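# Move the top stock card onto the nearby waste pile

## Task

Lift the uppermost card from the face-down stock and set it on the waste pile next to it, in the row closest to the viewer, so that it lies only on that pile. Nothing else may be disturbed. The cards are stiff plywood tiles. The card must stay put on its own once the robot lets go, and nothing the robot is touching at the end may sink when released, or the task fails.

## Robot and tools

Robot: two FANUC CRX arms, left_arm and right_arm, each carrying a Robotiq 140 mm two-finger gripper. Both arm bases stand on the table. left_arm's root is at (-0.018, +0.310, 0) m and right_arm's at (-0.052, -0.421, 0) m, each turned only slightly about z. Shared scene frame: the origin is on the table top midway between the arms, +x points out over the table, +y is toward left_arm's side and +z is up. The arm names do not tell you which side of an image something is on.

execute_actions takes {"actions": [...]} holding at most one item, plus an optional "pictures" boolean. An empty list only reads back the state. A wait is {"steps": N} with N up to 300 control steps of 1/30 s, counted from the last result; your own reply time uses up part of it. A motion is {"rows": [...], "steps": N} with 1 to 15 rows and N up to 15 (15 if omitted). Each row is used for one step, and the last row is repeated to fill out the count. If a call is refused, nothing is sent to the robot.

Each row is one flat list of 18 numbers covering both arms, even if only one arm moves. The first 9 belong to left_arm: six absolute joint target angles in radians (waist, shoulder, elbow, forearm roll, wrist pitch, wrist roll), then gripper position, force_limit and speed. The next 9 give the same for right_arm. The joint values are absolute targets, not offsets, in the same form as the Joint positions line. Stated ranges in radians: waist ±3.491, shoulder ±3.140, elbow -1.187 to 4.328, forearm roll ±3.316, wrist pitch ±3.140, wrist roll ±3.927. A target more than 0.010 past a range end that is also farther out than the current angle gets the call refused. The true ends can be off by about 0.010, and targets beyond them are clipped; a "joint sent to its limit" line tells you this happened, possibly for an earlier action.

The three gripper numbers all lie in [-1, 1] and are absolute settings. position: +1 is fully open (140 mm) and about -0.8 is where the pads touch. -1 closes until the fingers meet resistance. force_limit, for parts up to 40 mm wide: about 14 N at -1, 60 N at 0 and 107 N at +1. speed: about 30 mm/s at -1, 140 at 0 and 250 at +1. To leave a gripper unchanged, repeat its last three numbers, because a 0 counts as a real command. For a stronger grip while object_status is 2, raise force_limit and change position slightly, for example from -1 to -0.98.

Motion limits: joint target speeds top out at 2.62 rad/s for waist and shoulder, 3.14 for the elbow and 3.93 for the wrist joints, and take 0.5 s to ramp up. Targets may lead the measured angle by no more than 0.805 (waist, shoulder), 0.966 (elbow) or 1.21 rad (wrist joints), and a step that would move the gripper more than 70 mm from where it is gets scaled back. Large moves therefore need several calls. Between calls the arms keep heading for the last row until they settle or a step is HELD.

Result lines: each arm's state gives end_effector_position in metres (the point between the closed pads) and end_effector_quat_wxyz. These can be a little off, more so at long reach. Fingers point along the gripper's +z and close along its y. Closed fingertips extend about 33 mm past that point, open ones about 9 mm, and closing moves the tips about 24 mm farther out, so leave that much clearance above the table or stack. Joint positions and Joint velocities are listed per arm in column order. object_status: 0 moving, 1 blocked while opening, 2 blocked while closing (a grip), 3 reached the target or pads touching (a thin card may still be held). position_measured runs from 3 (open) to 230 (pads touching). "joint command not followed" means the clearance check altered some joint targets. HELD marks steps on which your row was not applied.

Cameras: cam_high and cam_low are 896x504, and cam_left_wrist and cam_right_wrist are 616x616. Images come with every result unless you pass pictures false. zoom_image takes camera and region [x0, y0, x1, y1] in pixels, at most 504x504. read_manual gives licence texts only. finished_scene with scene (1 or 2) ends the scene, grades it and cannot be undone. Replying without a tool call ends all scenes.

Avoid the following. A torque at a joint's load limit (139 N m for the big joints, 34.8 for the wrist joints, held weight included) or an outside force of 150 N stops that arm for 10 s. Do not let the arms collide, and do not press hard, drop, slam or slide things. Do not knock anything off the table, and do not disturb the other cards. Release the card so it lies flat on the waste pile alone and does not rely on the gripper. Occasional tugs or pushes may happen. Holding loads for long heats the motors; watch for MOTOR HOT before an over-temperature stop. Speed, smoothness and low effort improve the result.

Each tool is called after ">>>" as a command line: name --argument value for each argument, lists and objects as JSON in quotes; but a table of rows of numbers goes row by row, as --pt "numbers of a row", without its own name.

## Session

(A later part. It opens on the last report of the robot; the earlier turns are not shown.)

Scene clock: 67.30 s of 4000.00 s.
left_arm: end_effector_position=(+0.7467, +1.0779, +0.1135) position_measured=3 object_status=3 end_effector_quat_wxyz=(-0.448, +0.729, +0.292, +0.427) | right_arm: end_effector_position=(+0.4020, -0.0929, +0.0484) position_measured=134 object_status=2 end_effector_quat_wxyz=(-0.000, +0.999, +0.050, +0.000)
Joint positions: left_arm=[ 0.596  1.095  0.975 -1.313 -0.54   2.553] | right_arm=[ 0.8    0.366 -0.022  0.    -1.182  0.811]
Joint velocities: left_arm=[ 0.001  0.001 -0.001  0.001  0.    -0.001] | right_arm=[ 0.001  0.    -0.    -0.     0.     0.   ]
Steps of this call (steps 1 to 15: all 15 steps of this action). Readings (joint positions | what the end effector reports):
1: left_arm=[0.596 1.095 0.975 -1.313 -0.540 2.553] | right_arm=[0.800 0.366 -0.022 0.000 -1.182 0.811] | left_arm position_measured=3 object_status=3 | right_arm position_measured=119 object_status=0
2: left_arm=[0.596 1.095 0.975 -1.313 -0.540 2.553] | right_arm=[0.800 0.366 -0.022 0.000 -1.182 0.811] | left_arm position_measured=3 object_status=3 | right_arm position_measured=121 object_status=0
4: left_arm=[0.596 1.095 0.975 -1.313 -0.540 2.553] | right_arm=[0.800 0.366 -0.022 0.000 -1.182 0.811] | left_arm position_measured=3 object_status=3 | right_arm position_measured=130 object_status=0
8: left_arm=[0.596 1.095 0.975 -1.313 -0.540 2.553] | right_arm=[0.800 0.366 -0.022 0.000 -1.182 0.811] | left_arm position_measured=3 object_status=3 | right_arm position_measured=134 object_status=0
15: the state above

>>> execute_actions --actions '[{"rows":[[0.596,1.095,0.975,-1.313,-0.54,2.553,1,0,0,0.800,0.3662,-0.0223,0,-1.1823,0.811,-0.2,-0.3,-0.5]],"steps":10}]' --pictures false

>>> execute_actions --actions '[{"rows":[[0.596,1.095,0.975,-1.313,-0.54,2.553,1,0,0,0.800,0.3535,-0.0022,0,-1.2151,0.811,-0.2,-0.3,-0.5]]}]'

>>> zoom_image --camera "cam_low" --region '[300, 260, 390, 305]'

>>> zoom_image --camera "cam_high" --region '[320, 280, 400, 340]'

Scene clock: 78.87 s of 4000.00 s.
left_arm: end_effector_position=(+0.7467, +1.0779, +0.1135) position_measured=3 object_status=3 end_effector_quat_wxyz=(-0.448, +0.729, +0.292, +0.427) | right_arm: end_effector_position=(+0.4020, -0.0930, +0.0484) position_measured=137 object_status=2 end_effector_quat_wxyz=(+0.000, +0.999, +0.050, -0.000)
Joint positions: left_arm=[ 0.596  1.095  0.975 -1.313 -0.54   2.553] | right_arm=[ 0.8    0.366 -0.022  0.    -1.182  0.811]
Joint velocities: left_arm=[-0.    -0.001 -0.001  0.    -0.     0.001] | right_arm=[-0.001  0.    -0.     0.    -0.001 -0.001]
Steps of this call (steps 1 to 15: the robot went on to your last target; steps 16 to 90: nothing new was sent; then 8.23 s passed at rest; steps 91 to 100: all 10 steps of this action). Readings (joint positions | what the end effector reports):
91: left_arm=[0.596 1.095 0.975 -1.313 -0.540 2.553] | right_arm=[0.800 0.366 -0.022 -0.000 -1.182 0.811] | left_arm position_measured=3 object_status=3 | right_arm position_measured=134 object_status=0
92: left_arm=[0.596 1.095 0.975 -1.313 -0.540 2.553] | right_arm=[0.800 0.366 -0.022 -0.000 -1.182 0.811] | left_arm position_measured=3 object_status=3 | right_arm position_measured=137 object_status=0
94: left_arm=[0.596 1.095 0.975 -1.313 -0.540 2.553] | right_arm=[0.800 0.366 -0.022 0.000 -1.182 0.811] | left_arm position_measured=3 object_status=3 | right_arm position_measured=137 object_status=0
98: left_arm=[0.596 1.095 0.975 -1.313 -0.540 2.553] | right_arm=[0.800 0.366 -0.022 0.000 -1.182 0.811] | left_arm position_measured=3 object_status=3 | right_arm position_measured=137 object_status=2
100: the state above

Scene clock: 79.37 s of 4000.00 s.
left_arm: end_effector_position=(+0.7467, +1.0779, +0.1135) position_measured=3 object_status=3 end_effector_quat_wxyz=(-0.448, +0.729, +0.292, +0.427) | right_arm: end_effector_position=(+0.4022, -0.0928, +0.0634) position_measured=137 object_status=2 end_effector_quat_wxyz=(-0.000, +0.999, +0.050, -0.000)
Joint positions: left_arm=[ 0.596  1.095  0.975 -1.313 -0.54   2.553] | right_arm=[ 0.8    0.354 -0.002 -0.    -1.215  0.811]
Joint velocities: left_arm=[ 0.     0.     0.    -0.001  0.002  0.001] | right_arm=[-0.    -0.     0.     0.     0.     0.001]
Steps of this call (steps 1 to 15: all 15 steps of this action). Readings (joint positions | what the end effector reports):
1: left_arm=[0.596 1.095 0.975 -1.313 -0.540 2.553] | right_arm=[0.800 0.366 -0.022 0.000 -1.183 0.811] | left_arm position_measured=3 object_status=3 | right_arm position_measured=137 object_status=2
2: left_arm=[0.596 1.095 0.975 -1.313 -0.540 2.553] | right_arm=[0.800 0.365 -0.020 -0.000 -1.188 0.811] | left_arm position_measured=3 object_status=3 | right_arm position_measured=137 object_status=2
4: left_arm=[0.596 1.095 0.975 -1.313 -0.540 2.553] | right_arm=[0.800 0.355 -0.005 -0.000 -1.210 0.811] | left_arm position_measured=3 object_status=3 | right_arm position_measured=137 object_status=2
8: left_arm=[0.596 1.095 0.975 -1.313 -0.540 2.553] | right_arm=[0.800 0.354 -0.002 -0.000 -1.215 0.811] | left_arm position_measured=3 object_status=3 | right_arm position_measured=137 object_status=2
15: the state above

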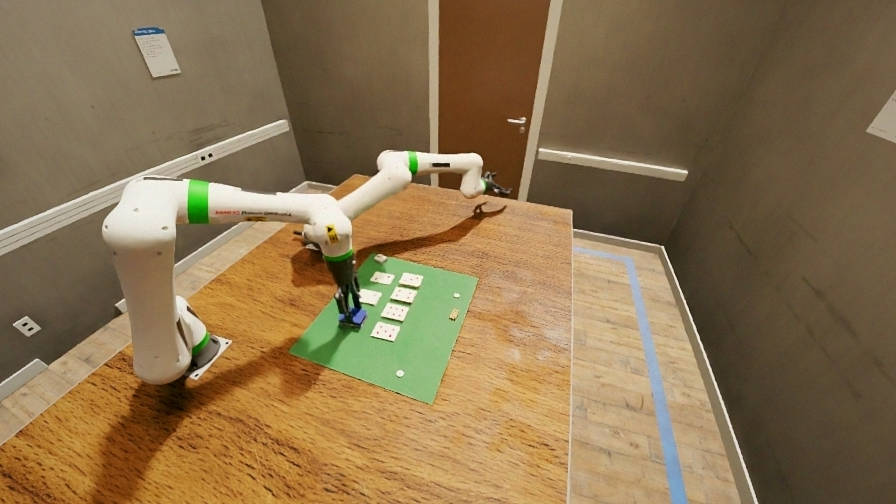

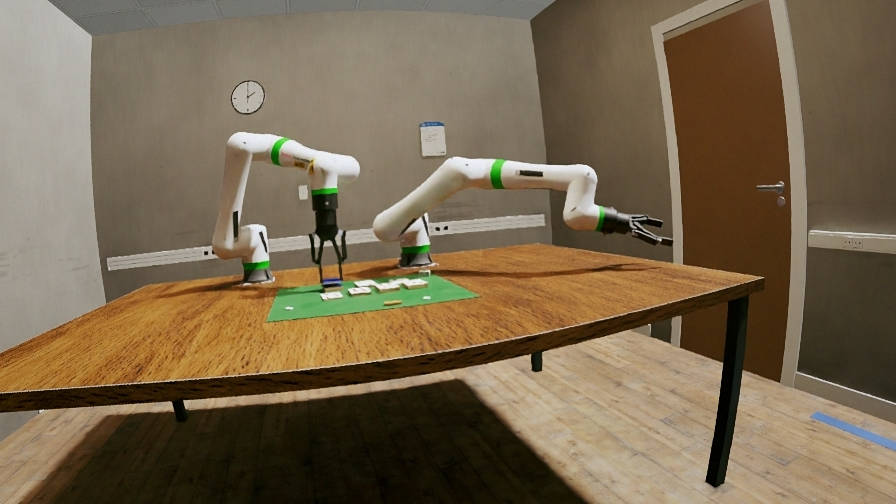

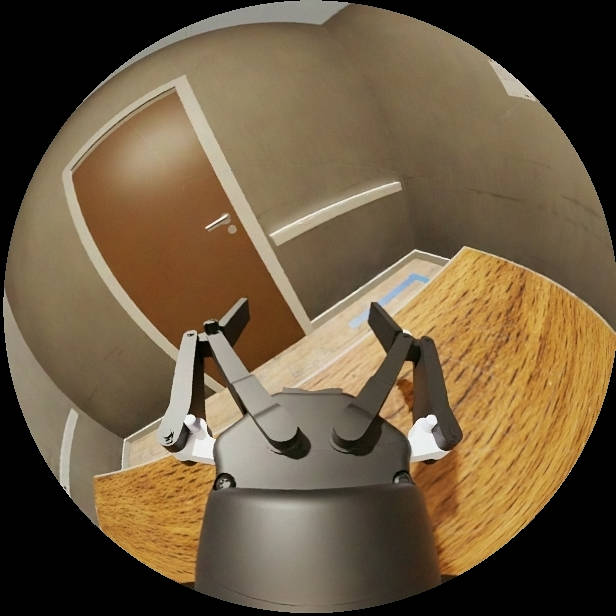

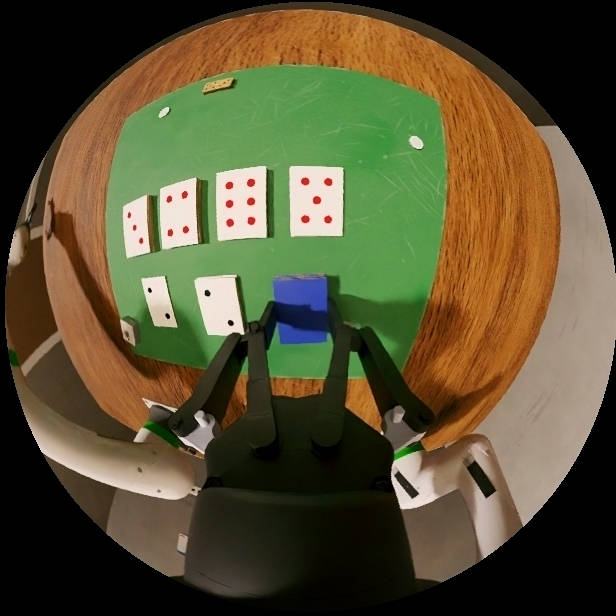

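Region (300, 260, 390, 305) of cam_low's 896x504 image, scaled by 5.600, with more detail than that image has.

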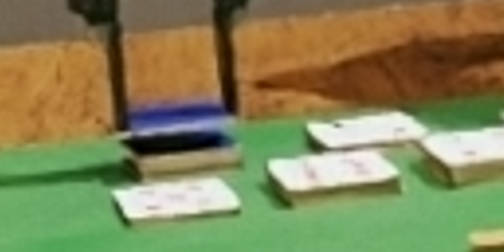

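Region (320, 280, 400, 340) of cam_high's 896x504 image, scaled by 6.300, with more detail than that image has; it fills the top 378 rows of this view, and the rest is white.

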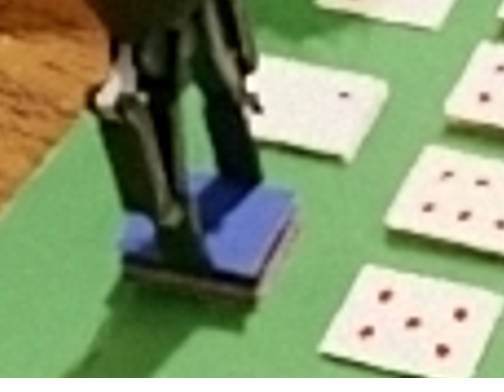

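>>> execute_actions --actions '[{"rows":[[0.596,1.095,0.975,-1.313,-0.54,2.553,1,0,0,0.9357,0.5223,0.2254,0,-1.2739,0.665,-0.2,-0.3,-0.5]]}]' --pictures false

>>> execute_actions --actions '[{"steps":10}]'

>>> zoom_image --camera "cam_low" --region '[310, 255, 400, 300]'

>>> zoom_image --camera "cam_right_wrist" --region '[200, 220, 420, 380]'

Scene clock: 94.10 s of 4000.00 s.
left_arm: end_effector_position=(+0.7467, +1.0779, +0.1135) position_measured=3 object_status=3 end_effector_quat_wxyz=(-0.448, +0.729, +0.292, +0.427) | right_arm: end_effector_position=(+0.3921, +0.0248, +0.0581) position_measured=137 object_status=2 end_effector_quat_wxyz=(+0.000, +0.999, +0.045, +0.000)
Joint positions: left_arm=[ 0.596  1.095  0.975 -1.313 -0.54   2.553] | right_arm=[ 0.935  0.522  0.225  0.    -1.274  0.665]
Joint velocities: left_arm=[-0.    -0.001 -0.     0.     0.     0.001] | right_arm=[ 0.002  0.003  0.002  0.001  0.003 -0.002]
Steps of this call (steps 1 to 15: the robot went on to your last target; steps 16 to 90: nothing new was sent; then 11.23 s passed at rest; steps 91 to 105: all 15 steps of this action). Readings (joint positions | what the end effector reports):
91: left_arm=[0.596 1.095 0.975 -1.313 -0.540 2.553] | right_arm=[0.800 0.354 -0.002 -0.000 -1.215 0.811] | left_arm position_measured=3 object_status=3 | right_arm position_measured=137 object_status=2
92: left_arm=[0.596 1.095 0.975 -1.313 -0.540 2.553] | right_arm=[0.802 0.356 0.002 0.000 -1.216 0.809] | left_arm position_measured=3 object_status=3 | right_arm position_measured=137 object_status=2
94: left_arm=[0.596 1.095 0.975 -1.313 -0.540 2.553] | right_arm=[0.819 0.378 0.031 0.000 -1.224 0.790] | left_arm position_measured=3 object_status=3 | right_arm position_measured=137 object_status=2
98: left_arm=[0.596 1.095 0.975 -1.313 -0.540 2.553] | right_arm=[0.888 0.463 0.145 0.000 -1.253 0.717] | left_arm position_measured=3 object_status=3 | right_arm position_measured=137 object_status=2
105: the state above

Scene clock: 94.43 s of 4000.00 s.
left_arm: end_effector_position=(+0.7467, +1.0779, +0.1135) position_measured=3 object_status=3 end_effector_quat_wxyz=(-0.448, +0.729, +0.292, +0.427) | right_arm: end_effector_position=(+0.3920, +0.0250, +0.0580) position_measured=137 object_status=2 end_effector_quat_wxyz=(+0.000, +0.999, +0.045, -0.000)
Joint positions: left_arm=[ 0.596  1.095  0.975 -1.313 -0.54   2.553] | right_arm=[ 0.936  0.522  0.225  0.    -1.274  0.665]
Joint velocities: left_arm=[-0.001  0.    -0.001  0.001 -0.003 -0.001] | right_arm=[-0.     0.    -0.    -0.    -0.002  0.   ]
Steps of this call (steps 1 to 10: the robot went on to your last target). Readings (joint positions | what the end effector reports):
1: left_arm=[0.596 1.095 0.975 -1.313 -0.540 2.553] | right_arm=[0.935 0.522 0.225 0.000 -1.274 0.665] | left_arm position_measured=3 object_status=3 | right_arm position_measured=137 object_status=2
2: left_arm=[0.596 1.095 0.975 -1.313 -0.540 2.553] | right_arm=[0.936 0.522 0.225 0.000 -1.274 0.665] | left_arm position_measured=3 object_status=3 | right_arm position_measured=137 object_status=2
4: left_arm=[0.596 1.095 0.975 -1.313 -0.540 2.553] | right_arm=[0.936 0.522 0.225 0.000 -1.274 0.665] | left_arm position_measured=3 object_status=3 | right_arm position_measured=137 object_status=2
8: left_arm=[0.596 1.095 0.975 -1.313 -0.540 2.553] | right_arm=[0.936 0.522 0.225 0.000 -1.274 0.665] | left_arm position_measured=3 object_status=3 | right_arm position_measured=137 object_status=2
10: the state above

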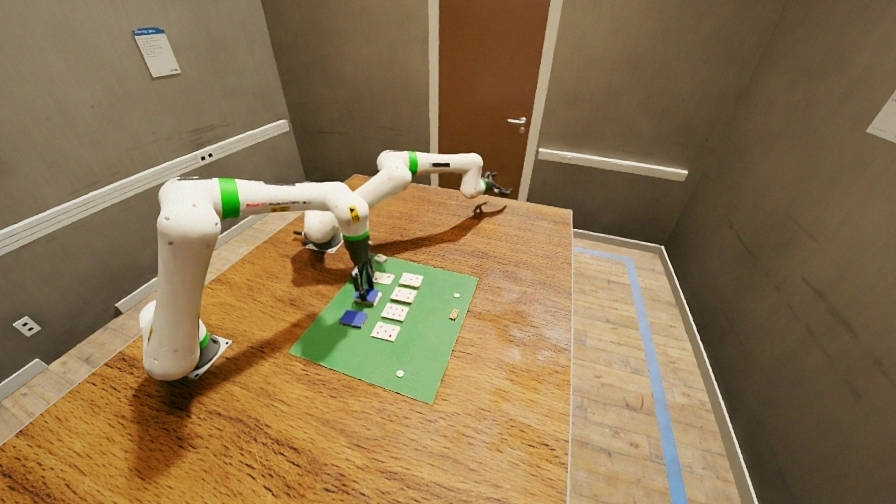

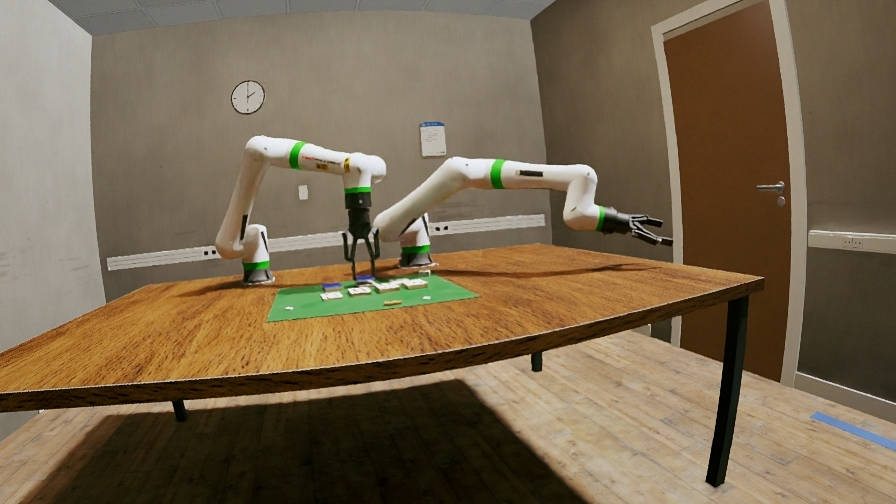

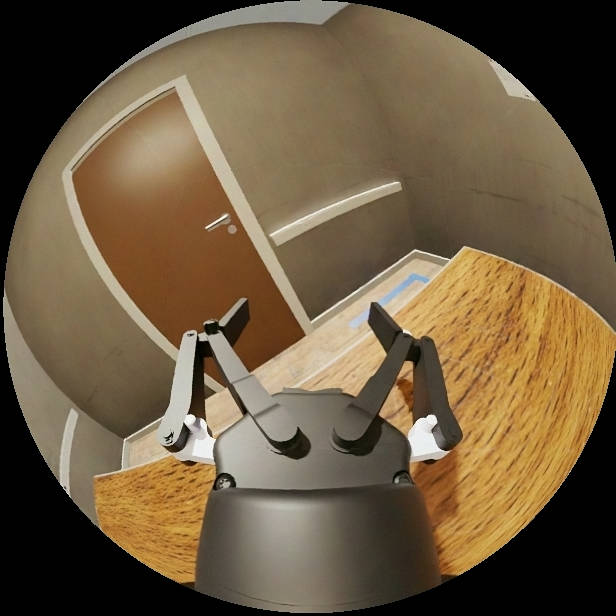

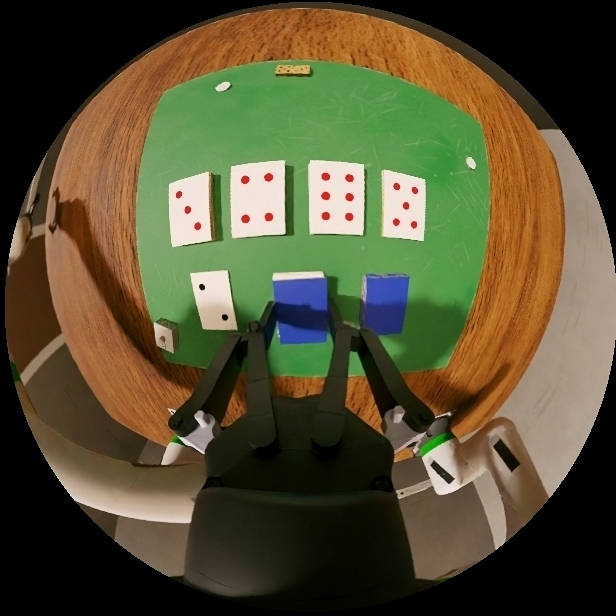

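Region (310, 255, 400, 300) of cam_low's 896x504 image, scaled by 5.600, with more detail than that image has.

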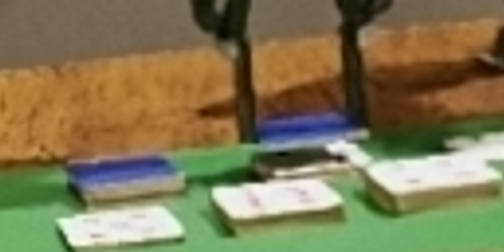

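Region (200, 220, 420, 380) of cam_right_wrist's 616x616 image, scaled by 2.291, with more detail than that image has; it fills the top 367 rows of this view, and the rest is white.

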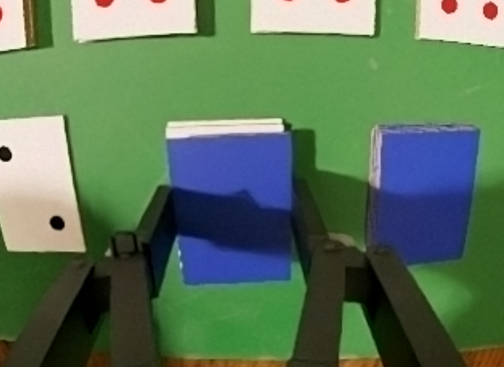

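>>> execute_actions --actions '[{"rows":[[0.596,1.095,0.975,-1.313,-0.54,2.553,1,0,0,0.9357,0.5375,0.2215,0,-1.2547,0.665,-0.2,-0.3,-0.5]]}]'

>>> zoom_image --camera "cam_low" --region '[335, 260, 395, 300]'

>>> zoom_image --camera "cam_high" --region '[330, 265, 410, 325]'

Scene clock: 102.37 s of 4000.00 s.
left_arm: end_effector_position=(+0.7467, +1.0779, +0.1135) position_measured=3 object_status=3 end_effector_quat_wxyz=(-0.448, +0.729, +0.292, +0.427) | right_arm: end_effector_position=(+0.3936, +0.0274, +0.0470) position_measured=137 object_status=2 end_effector_quat_wxyz=(-0.000, +0.999, +0.045, +0.000)
Joint positions: left_arm=[ 0.596  1.095  0.975 -1.313 -0.54   2.553] | right_arm=[ 0.936  0.537  0.221 -0.    -1.255  0.665]
Joint velocities: left_arm=[-0.001  0.    -0.    -0.    -0.001  0.001] | right_arm=[ 0.001  0.     0.     0.003 -0.001 -0.   ]
Steps of this call (steps 1 to 15: the robot went on to your last target; steps 16 to 100: nothing new was sent; then 4.10 s passed at rest; steps 101 to 115: all 15 steps of this action). Readings (joint positions | what the end effector reports):
101: left_arm=[0.596 1.095 0.975 -1.313 -0.540 2.553] | right_arm=[0.936 0.522 0.225 0.000 -1.274 0.665] | left_arm position_measured=3 object_status=3 | right_arm position_measured=137 object_status=2
102: left_arm=[0.596 1.095 0.975 -1.313 -0.540 2.553] | right_arm=[0.936 0.525 0.225 -0.000 -1.270 0.665] | left_arm position_measured=3 object_status=3 | right_arm position_measured=137 object_status=2
104: left_arm=[0.596 1.095 0.975 -1.313 -0.540 2.553] | right_arm=[0.936 0.537 0.221 -0.000 -1.257 0.665] | left_arm position_measured=3 object_status=3 | right_arm position_measured=137 object_status=2
108: left_arm=[0.596 1.095 0.975 -1.313 -0.540 2.553] | right_arm=[0.936 0.537 0.221 -0.000 -1.255 0.665] | left_arm position_measured=3 object_status=3 | right_arm position_measured=137 object_status=2
115: the state above

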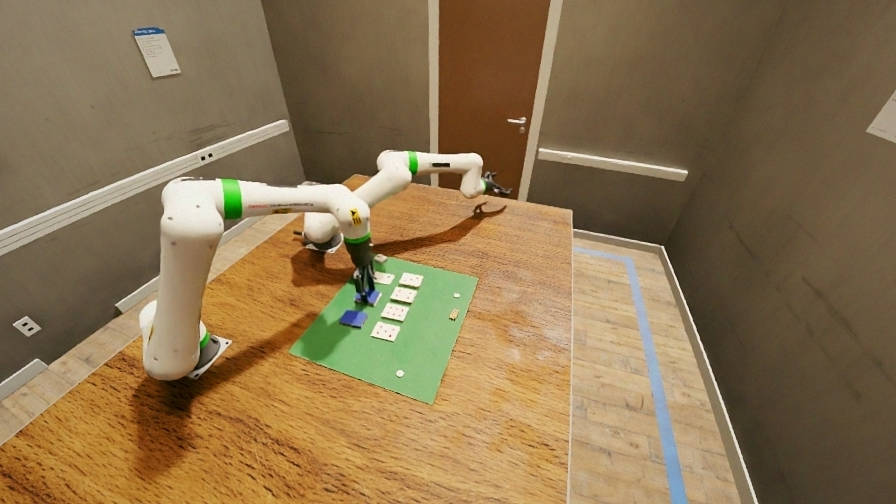

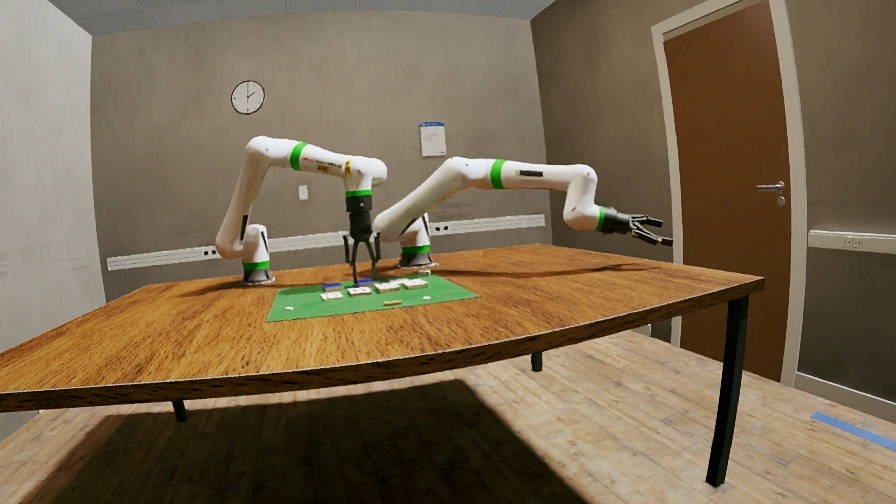

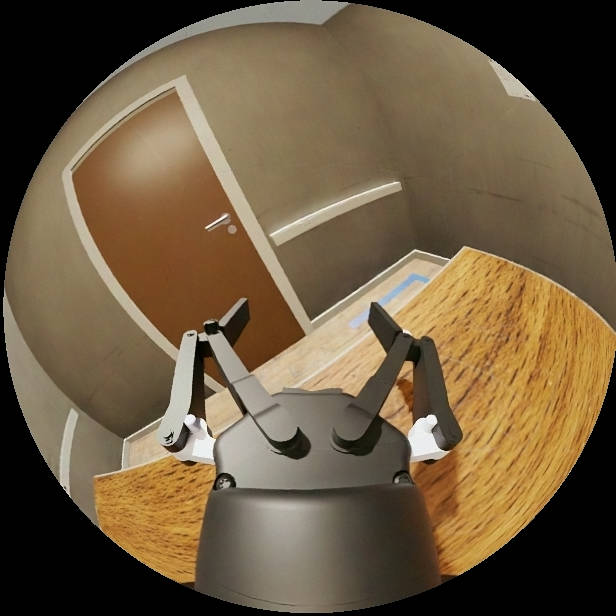

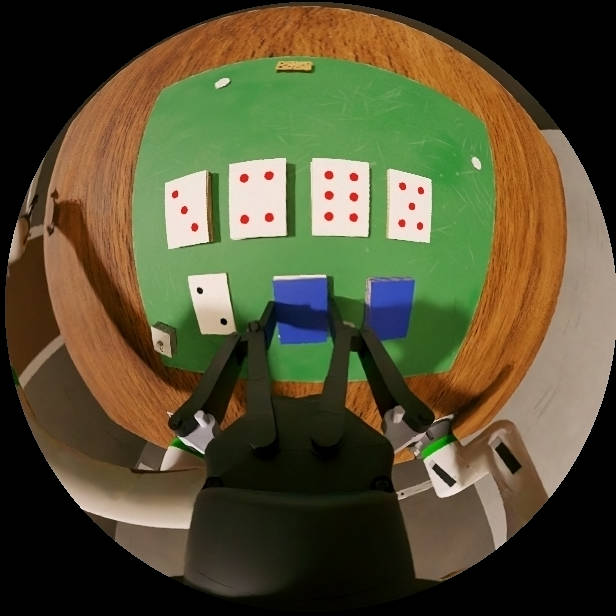

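Region (335, 260, 395, 300) of cam_low's 896x504 image, scaled by 8.400, with more detail than that image has.

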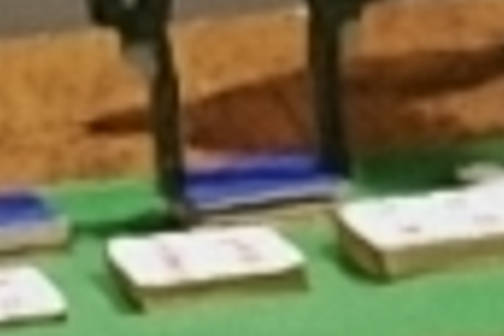

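Region (330, 265, 410, 325) of cam_high's 896x504 image, scaled by 6.300, with more detail than that image has; it fills the top 378 rows of this view, and the rest is white.

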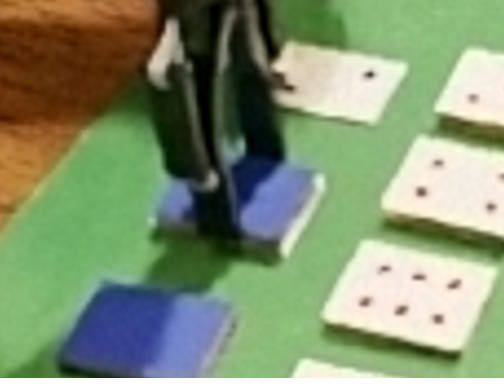

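Down 3 mm, release, lift.

>>> execute_actions --actions '[{"rows":[[0.596,1.095,0.975,-1.313,-0.54,2.553,1,0,0,0.9357,0.5397,0.2175,0,-1.2485,0.665,-0.2,-0.3,-0.5]],"steps":10}]' --pictures false

>>> execute_actions --actions '[{"rows":[[0.596,1.095,0.975,-1.313,-0.54,2.553,1,0,0,0.9357,0.5397,0.2175,0,-1.2485,0.665,0.15,-0.3,-0.5]],"steps":12}]' --pictures false

>>> execute_actions --actions '[{"rows":[[0.596,1.095,0.975,-1.313,-0.54,2.553,1,0,0,0.9357,0.5105,0.271,0,-1.331,0.665,0.15,-0.3,-0.5]]}]'

Scene clock: 114.27 s of 4000.00 s.
left_arm: end_effector_position=(+0.7467, +1.0779, +0.1135) position_measured=3 object_status=3 end_effector_quat_wxyz=(-0.448, +0.729, +0.292, +0.427) | right_arm: end_effector_position=(+0.3936, +0.0274, +0.0440) position_measured=137 object_status=2 end_effector_quat_wxyz=(+0.000, +0.999, +0.045, +0.000)
Joint positions: left_arm=[ 0.596  1.095  0.975 -1.313 -0.54   2.553] | right_arm=[ 0.936  0.54   0.218  0.    -1.249  0.665]
Joint velocities: left_arm=[ 0.001  0.001  0.    -0.001 -0.001 -0.   ] | right_arm=[ 0.     0.    -0.    -0.002 -0.    -0.002]
Steps of this call (steps 1 to 15: the robot went on to your last target; steps 16 to 90: nothing new was sent; then 8.57 s passed at rest; steps 91 to 100: all 10 steps of this action). Readings (joint positions | what the end effector reports):
91: left_arm=[0.596 1.095 0.975 -1.313 -0.540 2.553] | right_arm=[0.936 0.538 0.221 0.000 -1.254 0.665] | left_arm position_measured=3 object_status=3 | right_arm position_measured=137 object_status=2
92: left_arm=[0.596 1.095 0.975 -1.313 -0.540 2.553] | right_arm=[0.936 0.538 0.220 0.000 -1.252 0.665] | left_arm position_measured=3 object_status=3 | right_arm position_measured=137 object_status=2
94: left_arm=[0.596 1.095 0.975 -1.313 -0.540 2.553] | right_arm=[0.936 0.540 0.218 0.000 -1.249 0.665] | left_arm position_measured=3 object_status=3 | right_arm position_measured=137 object_status=2
98: left_arm=[0.596 1.095 0.975 -1.313 -0.540 2.553] | right_arm=[0.936 0.540 0.218 0.000 -1.249 0.665] | left_arm position_measured=3 object_status=3 | right_arm position_measured=137 object_status=2
100: the state above

Scene clock: 114.67 s of 4000.00 s.
left_arm: end_effector_position=(+0.7467, +1.0779, +0.1135) position_measured=3 object_status=3 end_effector_quat_wxyz=(-0.448, +0.729, +0.292, +0.427) | right_arm: end_effector_position=(+0.3936, +0.0274, +0.0440) position_measured=110 object_status=0 end_effector_quat_wxyz=(-0.000, +0.999, +0.045, +0.000)
Joint positions: left_arm=[ 0.596  1.095  0.975 -1.313 -0.54   2.553] | right_arm=[ 0.936  0.54   0.218  0.    -1.248  0.665]
Joint velocities: left_arm=[-0.001 -0.001 -0.    -0.001  0.001  0.002] | right_arm=[-0.    -0.     0.    -0.001 -0.001 -0.001]
Steps of this call (steps 1 to 12: all 12 steps of this action). Readings (joint positions | what the end effector reports):
1: left_arm=[0.596 1.095 0.975 -1.313 -0.540 2.553] | right_arm=[0.936 0.540 0.218 0.000 -1.249 0.665] | left_arm position_measured=3 object_status=3 | right_arm position_measured=137 object_status=0
2: left_arm=[0.596 1.095 0.975 -1.313 -0.540 2.553] | right_arm=[0.936 0.540 0.218 0.000 -1.248 0.665] | left_arm position_measured=3 object_status=3 | right_arm position_measured=137 object_status=0
4: left_arm=[0.596 1.095 0.975 -1.313 -0.540 2.553] | right_arm=[0.936 0.540 0.218 0.000 -1.248 0.665] | left_arm position_measured=3 object_status=3 | right_arm position_measured=126 object_status=0
8: left_arm=[0.596 1.095 0.975 -1.313 -0.540 2.553] | right_arm=[0.936 0.540 0.218 0.000 -1.248 0.665] | left_arm position_measured=3 object_status=3 | right_arm position_measured=110 object_status=0
12: the state above

Scene clock: 115.17 s of 4000.00 s.
left_arm: end_effector_position=(+0.7467, +1.0779, +0.1135) position_measured=3 object_status=3 end_effector_quat_wxyz=(-0.448, +0.729, +0.292, +0.427) | right_arm: end_effector_position=(+0.3933, +0.0270, +0.0842) position_measured=110 object_status=3 end_effector_quat_wxyz=(-0.000, +0.999, +0.045, +0.000)
Joint positions: left_arm=[ 0.596  1.095  0.975 -1.313 -0.54   2.553] | right_arm=[ 0.936  0.51   0.271  0.    -1.331  0.665]
Joint velocities: left_arm=[-0.001  0.     0.     0.     0.001 -0.001] | right_arm=[ 0.    -0.001  0.001 -0.001  0.002  0.001]
Steps of this call (steps 1 to 15: all 15 steps of this action). Readings (joint positions | what the end effector reports):
1: left_arm=[0.596 1.095 0.975 -1.313 -0.540 2.553] | right_arm=[0.936 0.540 0.218 0.000 -1.249 0.665] | left_arm position_measured=3 object_status=3 | right_arm position_measured=110 object_status=0
2: left_arm=[0.596 1.095 0.975 -1.313 -0.540 2.553] | right_arm=[0.936 0.538 0.220 -0.000 -1.254 0.665] | left_arm position_measured=3 object_status=3 | right_arm position_measured=110 object_status=3
4: left_arm=[0.596 1.095 0.975 -1.313 -0.540 2.553] | right_arm=[0.936 0.526 0.243 -0.000 -1.289 0.665] | left_arm position_measured=3 object_status=3 | right_arm position_measured=110 object_status=3
8: left_arm=[0.596 1.095 0.975 -1.313 -0.540 2.553] | right_arm=[0.936 0.510 0.271 0.000 -1.331 0.665] | left_arm position_measured=3 object_status=3 | right_arm position_measured=110 object_status=3
15: the state above

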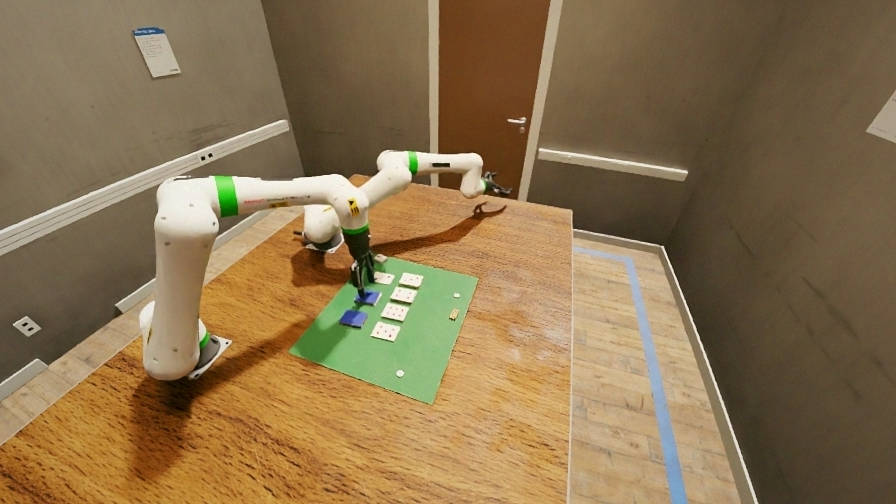

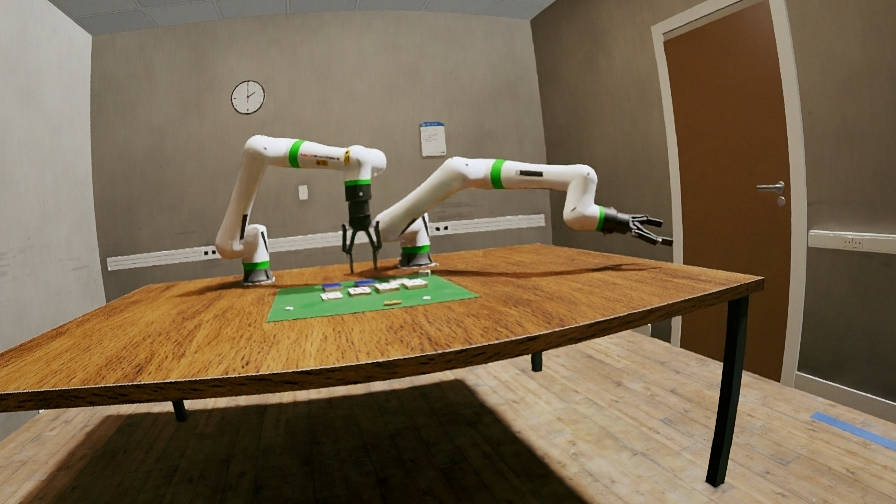

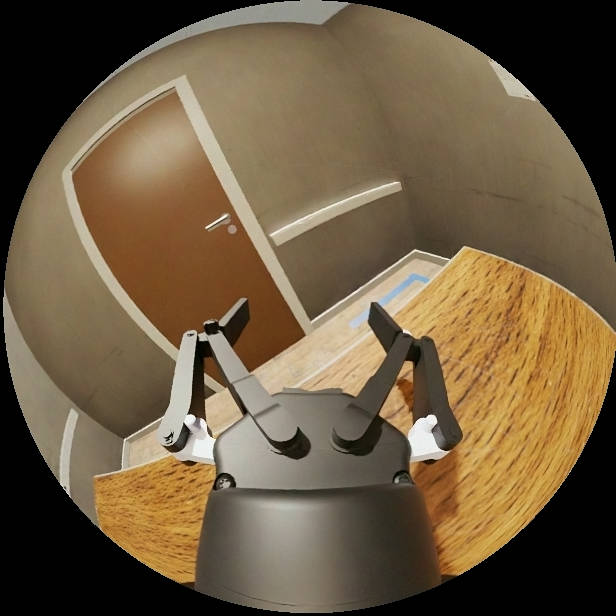

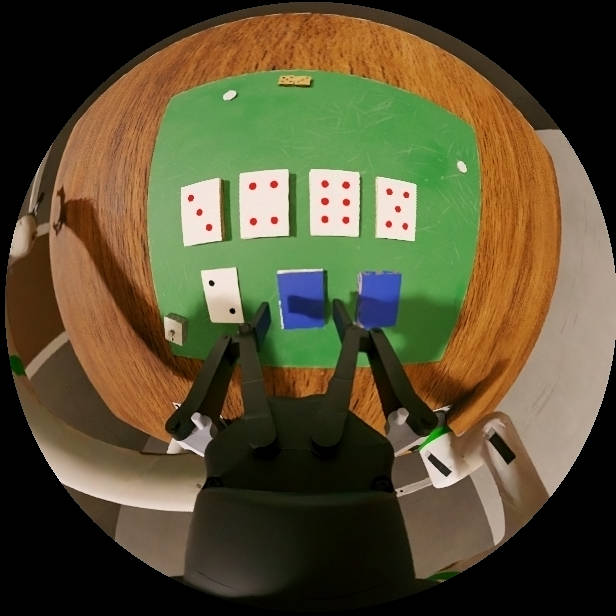

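>>> finished_scene --scene 2

The scene is finished: the task was done.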